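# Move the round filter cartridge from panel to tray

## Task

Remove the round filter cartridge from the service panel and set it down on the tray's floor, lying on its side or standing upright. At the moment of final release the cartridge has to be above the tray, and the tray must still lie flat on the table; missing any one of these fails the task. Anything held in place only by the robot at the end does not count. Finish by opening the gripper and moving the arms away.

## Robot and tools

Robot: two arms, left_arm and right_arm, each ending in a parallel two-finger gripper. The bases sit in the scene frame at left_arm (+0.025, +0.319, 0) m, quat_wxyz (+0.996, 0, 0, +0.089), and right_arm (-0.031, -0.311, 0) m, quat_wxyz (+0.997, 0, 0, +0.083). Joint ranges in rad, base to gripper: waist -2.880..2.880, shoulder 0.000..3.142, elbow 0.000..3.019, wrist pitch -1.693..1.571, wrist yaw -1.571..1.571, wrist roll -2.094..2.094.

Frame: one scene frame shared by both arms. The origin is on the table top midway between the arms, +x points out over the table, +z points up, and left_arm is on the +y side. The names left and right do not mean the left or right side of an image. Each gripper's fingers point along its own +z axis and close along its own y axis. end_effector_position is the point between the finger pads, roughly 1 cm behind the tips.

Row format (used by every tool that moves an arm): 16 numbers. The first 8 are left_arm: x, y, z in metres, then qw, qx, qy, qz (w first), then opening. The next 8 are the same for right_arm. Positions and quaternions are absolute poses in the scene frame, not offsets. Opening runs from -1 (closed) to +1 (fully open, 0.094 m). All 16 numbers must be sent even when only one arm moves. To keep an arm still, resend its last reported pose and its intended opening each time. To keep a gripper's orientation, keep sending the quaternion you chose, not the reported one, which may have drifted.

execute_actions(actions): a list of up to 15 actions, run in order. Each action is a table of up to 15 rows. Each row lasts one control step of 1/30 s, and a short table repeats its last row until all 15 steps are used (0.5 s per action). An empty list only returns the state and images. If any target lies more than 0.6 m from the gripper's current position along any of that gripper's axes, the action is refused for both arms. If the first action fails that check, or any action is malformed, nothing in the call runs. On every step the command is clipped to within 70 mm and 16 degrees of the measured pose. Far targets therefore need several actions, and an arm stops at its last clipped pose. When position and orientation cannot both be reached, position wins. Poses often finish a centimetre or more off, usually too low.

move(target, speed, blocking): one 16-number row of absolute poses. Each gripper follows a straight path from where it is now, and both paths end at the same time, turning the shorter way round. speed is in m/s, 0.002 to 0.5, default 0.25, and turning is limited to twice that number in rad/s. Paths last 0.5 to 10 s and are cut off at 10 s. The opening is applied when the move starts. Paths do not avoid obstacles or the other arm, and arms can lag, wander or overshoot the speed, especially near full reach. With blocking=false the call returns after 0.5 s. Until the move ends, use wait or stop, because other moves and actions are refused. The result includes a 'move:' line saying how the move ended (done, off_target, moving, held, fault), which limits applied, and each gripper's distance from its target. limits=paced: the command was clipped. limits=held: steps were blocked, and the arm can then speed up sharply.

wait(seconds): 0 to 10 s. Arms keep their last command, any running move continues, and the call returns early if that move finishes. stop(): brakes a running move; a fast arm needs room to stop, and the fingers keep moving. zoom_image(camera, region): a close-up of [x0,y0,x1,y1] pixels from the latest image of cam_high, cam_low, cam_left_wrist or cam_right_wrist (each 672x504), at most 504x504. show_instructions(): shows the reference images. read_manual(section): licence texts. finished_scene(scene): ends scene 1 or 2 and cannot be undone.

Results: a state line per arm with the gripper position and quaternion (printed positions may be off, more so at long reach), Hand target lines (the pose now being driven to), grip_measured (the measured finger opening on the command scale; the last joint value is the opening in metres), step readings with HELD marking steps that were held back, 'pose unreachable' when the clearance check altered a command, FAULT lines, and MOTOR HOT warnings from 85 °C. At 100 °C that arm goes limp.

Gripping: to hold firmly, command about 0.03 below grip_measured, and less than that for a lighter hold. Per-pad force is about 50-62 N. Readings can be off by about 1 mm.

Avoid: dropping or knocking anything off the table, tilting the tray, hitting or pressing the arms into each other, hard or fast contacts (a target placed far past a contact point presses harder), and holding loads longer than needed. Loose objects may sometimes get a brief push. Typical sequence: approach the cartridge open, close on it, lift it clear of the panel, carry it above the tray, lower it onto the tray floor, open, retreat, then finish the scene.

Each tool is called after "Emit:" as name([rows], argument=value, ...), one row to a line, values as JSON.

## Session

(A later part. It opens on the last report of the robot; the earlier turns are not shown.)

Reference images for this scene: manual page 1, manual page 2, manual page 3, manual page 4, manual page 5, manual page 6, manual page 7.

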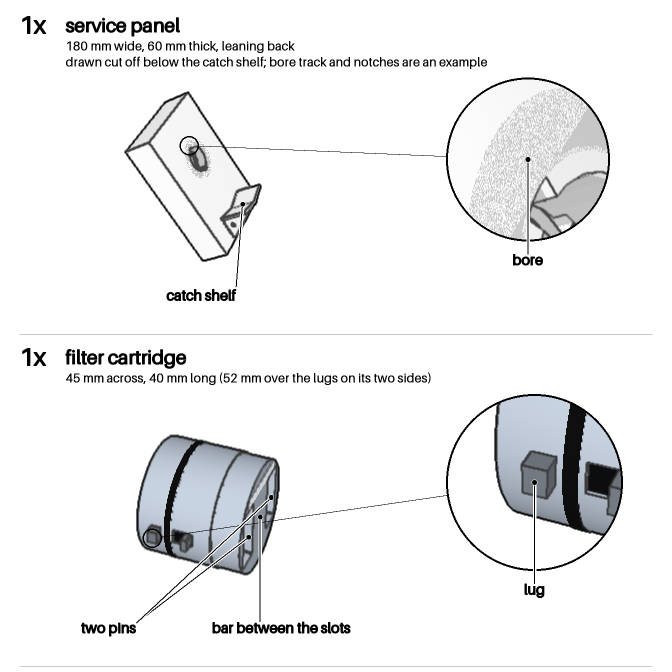

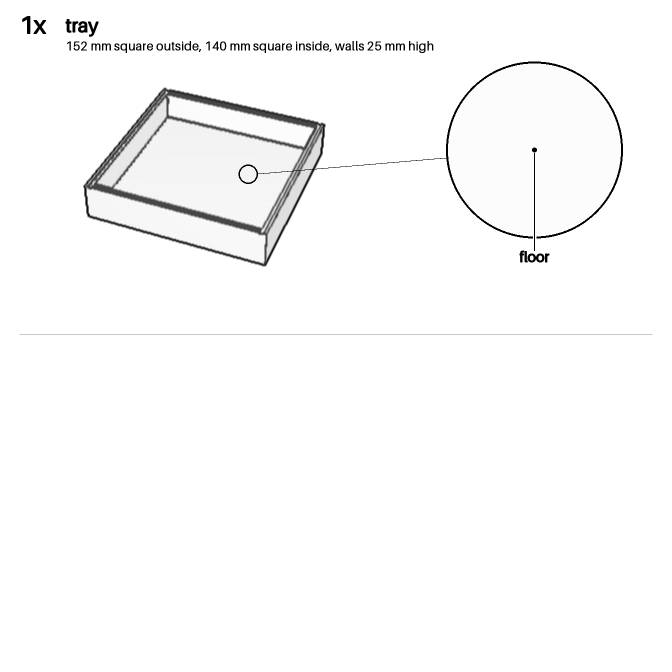

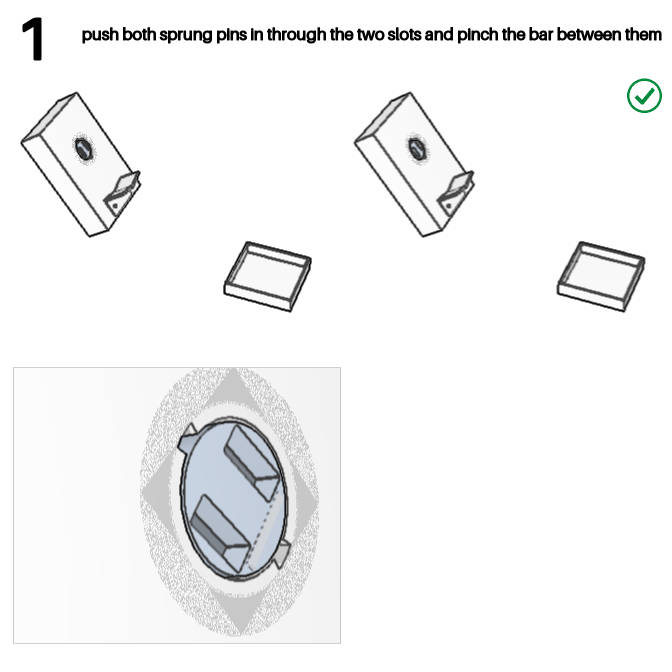

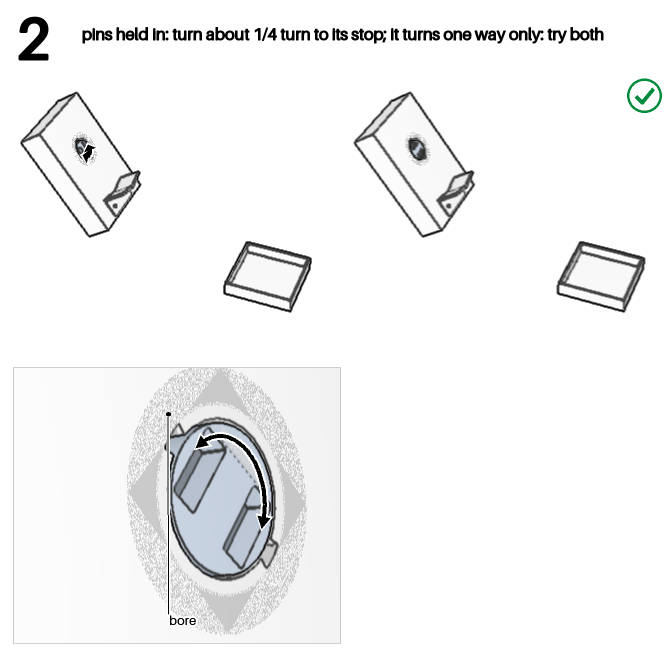

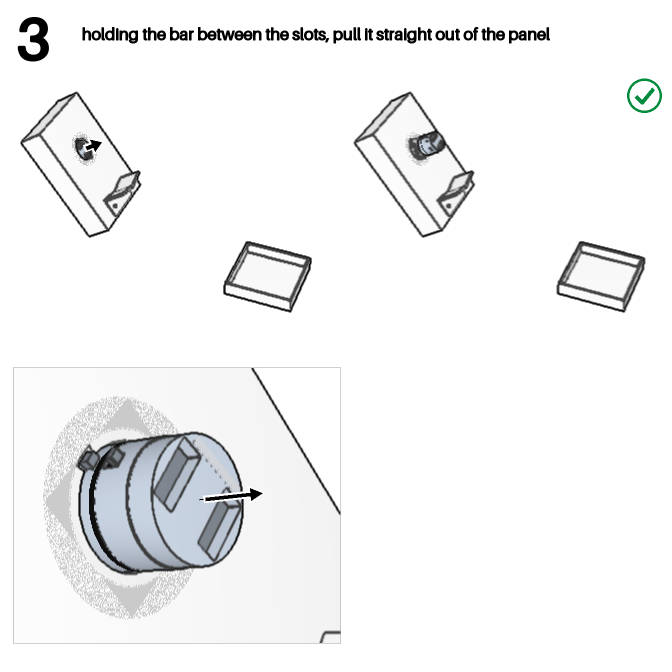

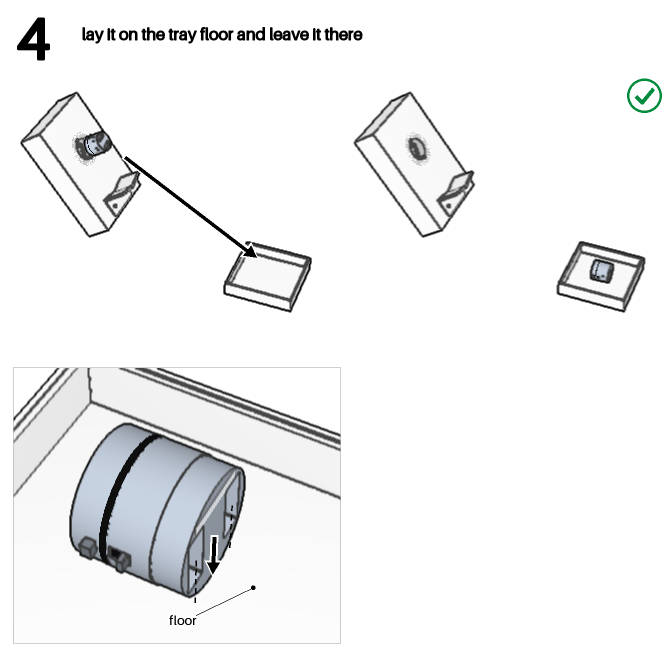

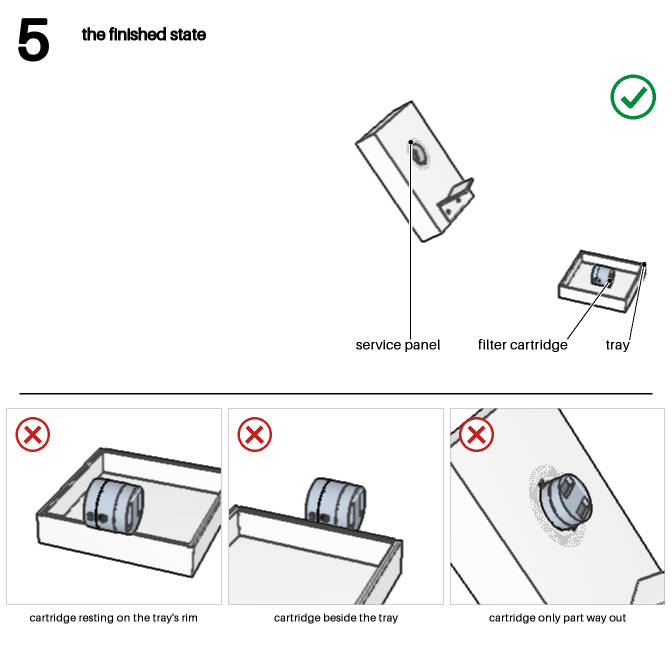

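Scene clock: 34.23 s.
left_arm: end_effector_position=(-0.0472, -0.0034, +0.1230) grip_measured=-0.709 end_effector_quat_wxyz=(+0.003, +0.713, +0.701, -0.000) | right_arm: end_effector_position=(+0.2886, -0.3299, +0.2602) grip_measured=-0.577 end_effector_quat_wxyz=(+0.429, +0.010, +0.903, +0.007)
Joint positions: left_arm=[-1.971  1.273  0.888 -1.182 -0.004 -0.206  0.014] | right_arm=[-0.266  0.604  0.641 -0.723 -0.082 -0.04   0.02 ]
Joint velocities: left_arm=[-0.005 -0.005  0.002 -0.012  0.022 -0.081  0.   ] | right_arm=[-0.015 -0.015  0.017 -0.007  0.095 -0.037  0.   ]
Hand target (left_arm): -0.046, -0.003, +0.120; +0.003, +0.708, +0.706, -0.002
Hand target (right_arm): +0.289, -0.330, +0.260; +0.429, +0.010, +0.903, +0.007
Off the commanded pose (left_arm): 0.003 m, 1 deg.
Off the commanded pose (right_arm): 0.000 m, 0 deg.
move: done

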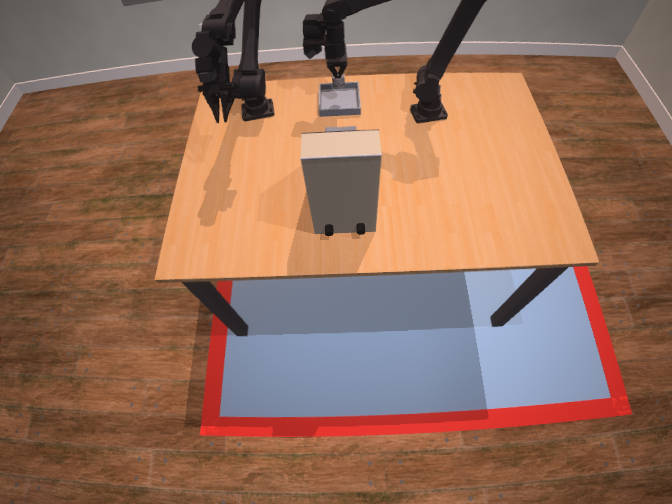

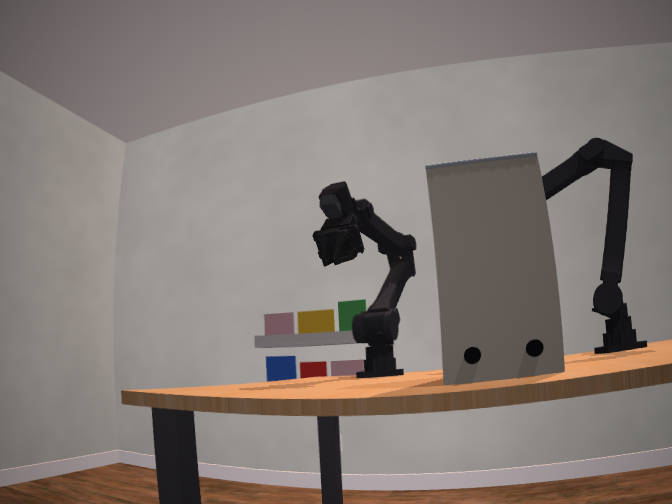

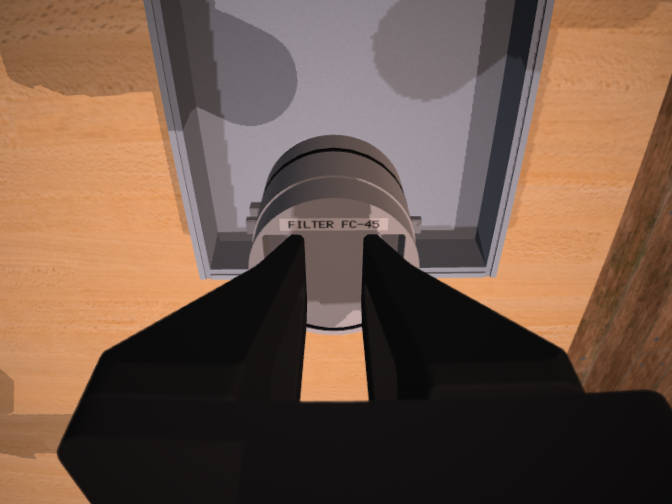

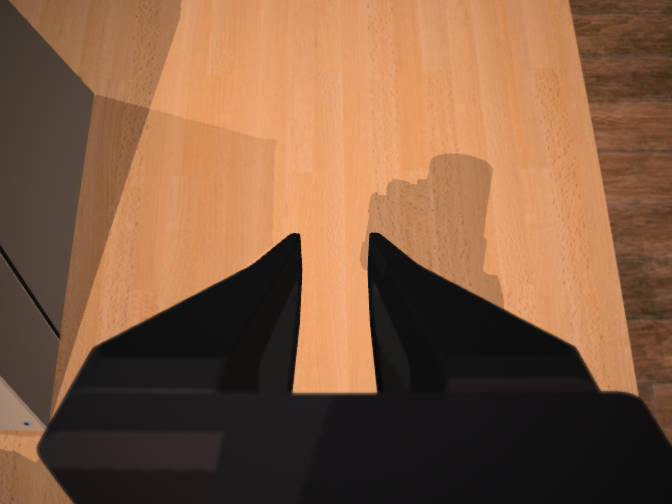

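Emit:
move(target=[-0.048,-0.003,0.041,0,0.7071,0.7071,0,-0.75,0.2886,-0.3299,0.2602,0.429,0.010,0.903,0.007,-0.58], speed=0.07)

Emit:
execute_actions([
  [[-0.048,-0.003,0.041,0,0.7071,0.7071,0,-0.61,0.2886,-0.3299,0.2602,0.429,0.010,0.903,0.007,-0.58]],
])

Emit:
move(target=[-0.05,-0.015,0.2,0,0.7071,0.7071,0,-0.61,0.2886,-0.3299,0.2602,0.429,0.010,0.903,0.007,-0.58], speed=0.2)

Scene clock: 36.17 s.
left_arm: end_effector_position=(-0.0475, -0.0048, +0.0467) grip_measured=-0.709 end_effector_quat_wxyz=(+0.003, +0.710, +0.704, -0.001) | right_arm: end_effector_position=(+0.2886, -0.3299, +0.2602) grip_measured=-0.577 end_effector_quat_wxyz=(+0.429, +0.010, +0.903, +0.007)
Joint positions: left_arm=[-1.971  1.39   0.767 -0.944 -0.004 -0.215  0.014] | right_arm=[-0.266  0.604  0.641 -0.723 -0.082 -0.04   0.02 ]
Joint velocities: left_arm=[-0.005 -0.015 -0.002 -0.007 -0.007 -0.037 -0.   ] | right_arm=[-0.005  0.005  0.007 -0.002  0.022  0.007 -0.   ]
Hand target (left_arm): -0.048, -0.002, +0.042; -0.000, +0.707, +0.707, +0.000
Hand target (right_arm): +0.289, -0.330, +0.260; +0.429, +0.010, +0.903, +0.007
Off the commanded pose (left_arm): 0.006 m, 1 deg.
Off the commanded pose (right_arm): 0.000 m, 0 deg.
move: done

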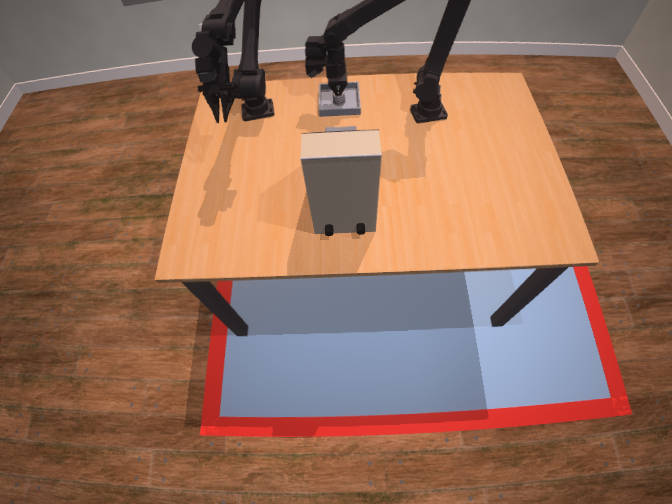

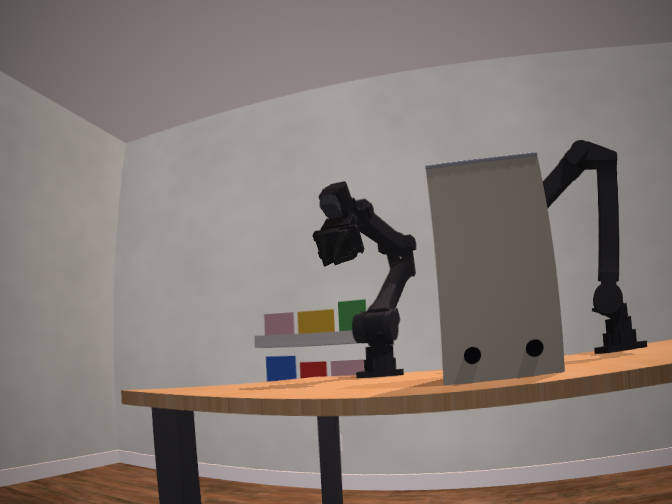

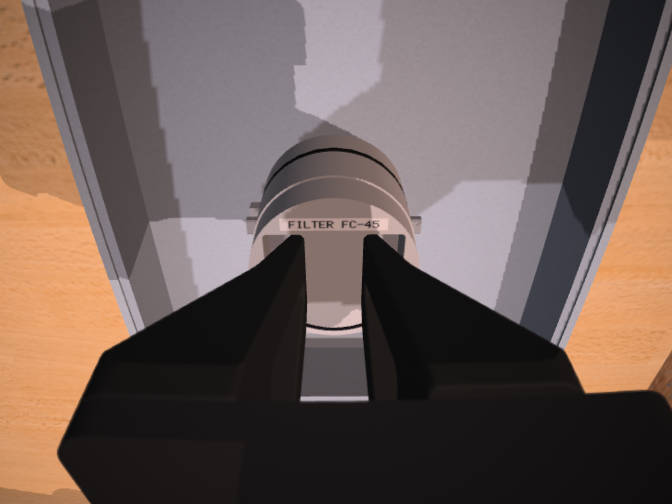

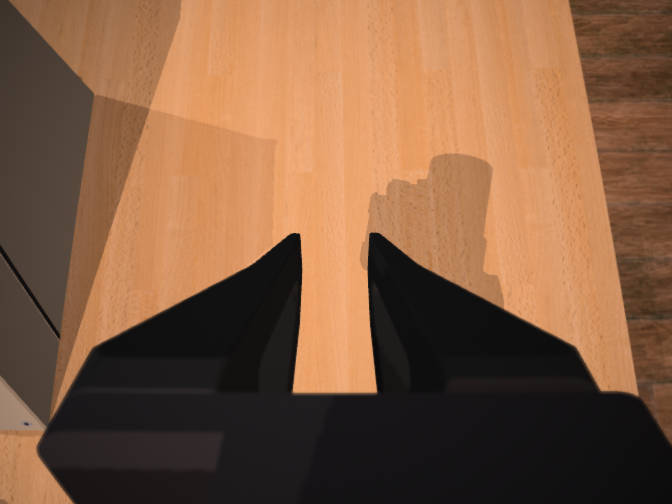

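Scene clock: 36.67 s.
left_arm: end_effector_position=(-0.0477, -0.0054, +0.0482) grip_measured=-0.612 end_effector_quat_wxyz=(+0.004, +0.710, +0.705, -0.003) | right_arm: end_effector_position=(+0.2886, -0.3299, +0.2602) grip_measured=-0.577 end_effector_quat_wxyz=(+0.429, +0.010, +0.903, +0.007)
Joint positions: left_arm=[-1.971  1.385  0.767 -0.943 -0.004 -0.215  0.018] | right_arm=[-0.266  0.604  0.641 -0.723 -0.082 -0.04   0.02 ]
Joint velocities: left_arm=[ 0.015  0.005  0.012 -0.017  0.095 -0.007 -0.   ] | right_arm=[ 0.005 -0.015 -0.002 -0.002  0.051 -0.022 -0.   ]
Hand target (left_arm): -0.048, -0.003, +0.041; +0.000, +0.707, +0.707, -0.000
Hand target (right_arm): +0.289, -0.330, +0.260; +0.429, +0.010, +0.903, +0.007
Off the commanded pose (left_arm): 0.008 m, 1 deg.
Off the commanded pose (right_arm): 0.000 m, 0 deg.
Step readings (end_effector_position):
0: left_arm (-0.0475, -0.0048, +0.0467) | right_arm (+0.2886, -0.3299, +0.2602)
1: left_arm (-0.0475, -0.0048, +0.0467) | right_arm (+0.2886, -0.3299, +0.2602)
2: left_arm (-0.0476, -0.0049, +0.0471) | right_arm (+0.2886, -0.3299, +0.2602)
4: left_arm (-0.0477, -0.0054, +0.0480) | right_arm (+0.2886, -0.3299, +0.2602)
8: left_arm (-0.0477, -0.0054, +0.0482) | right_arm (+0.2886, -0.3299, +0.2602)
15: end_effector_position above

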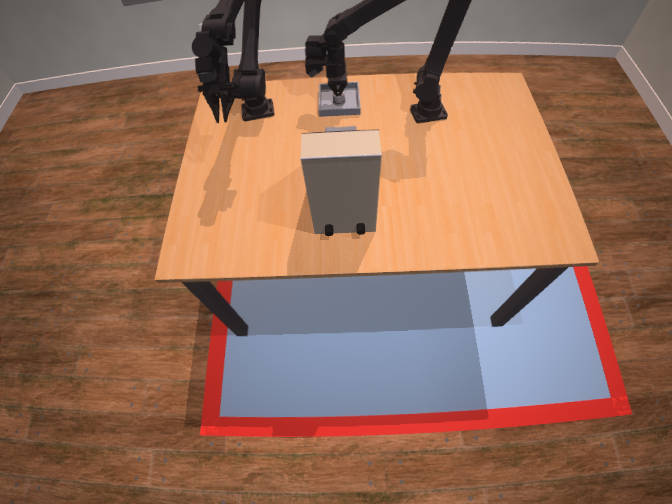

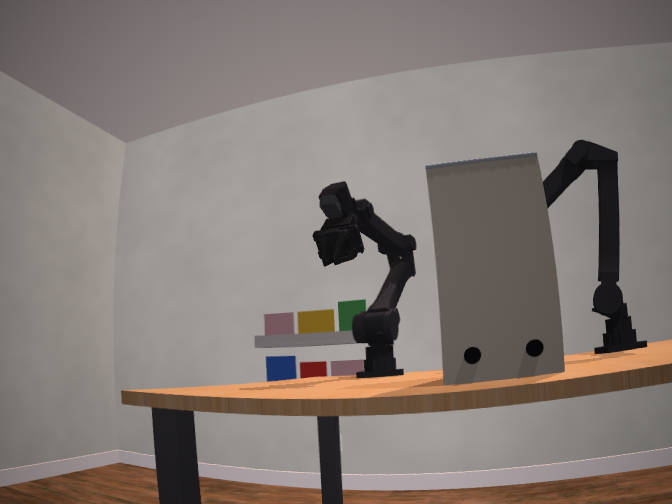

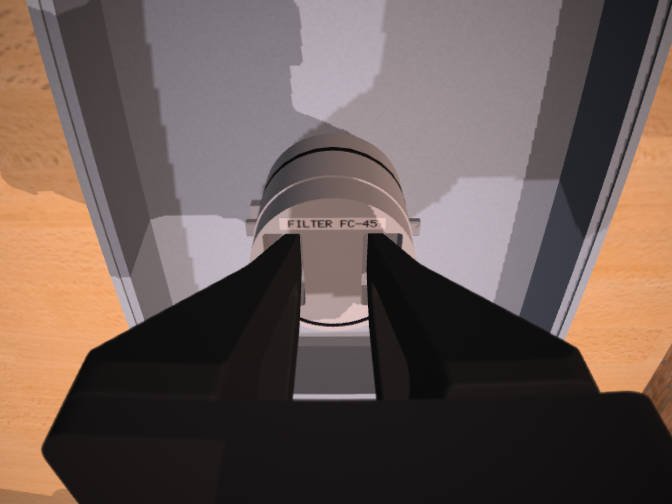

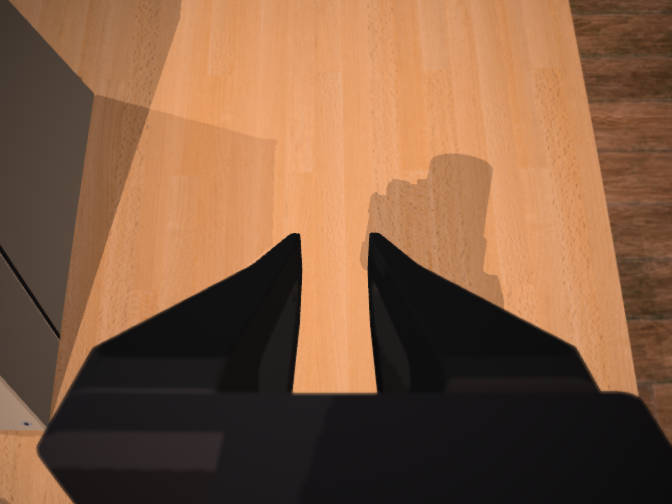

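Scene clock: 37.83 s.
left_arm: end_effector_position=(-0.0471, -0.0027, +0.1826) grip_measured=-0.612 end_effector_quat_wxyz=(-0.008, +0.710, +0.704, +0.015) | right_arm: end_effector_position=(+0.2886, -0.3299, +0.2602) grip_measured=-0.577 end_effector_quat_wxyz=(+0.429, +0.010, +0.903, +0.007)
Joint positions: left_arm=[-1.971  1.246  1.027 -1.386 -0.004 -0.215  0.018] | right_arm=[-0.266  0.604  0.641 -0.723 -0.082 -0.04   0.02 ]
Joint velocities: left_arm=[-0.015 -0.005  0.002 -0.007  0.022 -0.022 -0.   ] | right_arm=[-0.015  0.005 -0.007  0.012 -0.066 -0.007 -0.   ]
Hand target (left_arm): -0.050, -0.015, +0.199; -0.000, +0.707, +0.707, -0.000
Hand target (right_arm): +0.289, -0.330, +0.260; +0.429, +0.010, +0.903, +0.007
Off the commanded pose (left_arm): 0.022 m, 2 deg.
Off the commanded pose (right_arm): 0.000 m, 0 deg.
move: off_target (left_arm)

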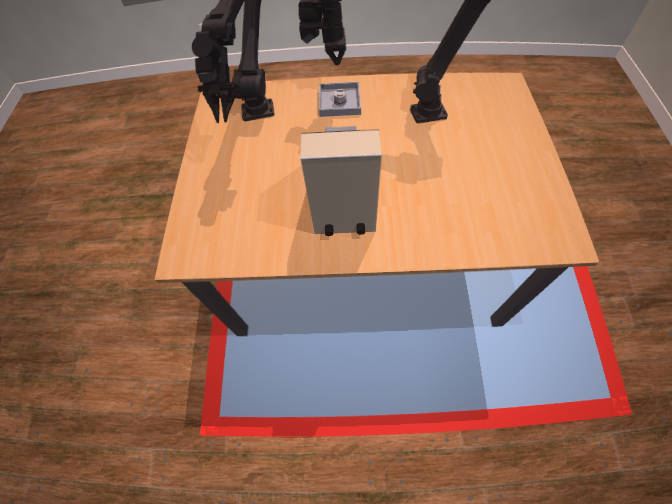

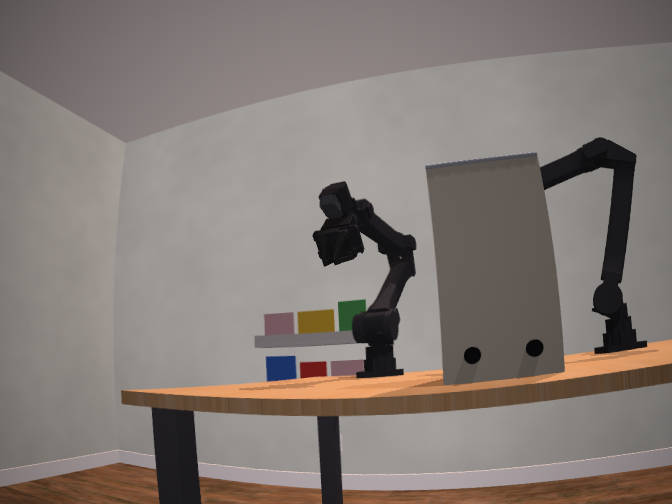

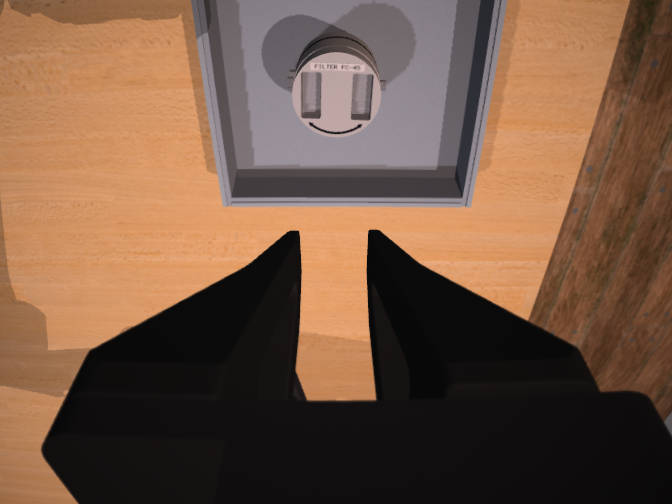

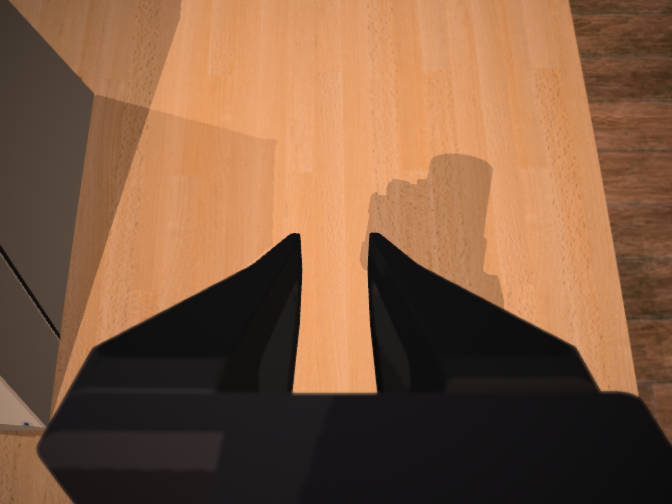

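Emit:
finished_scene(scene=2)

The scene is finished: the task was done.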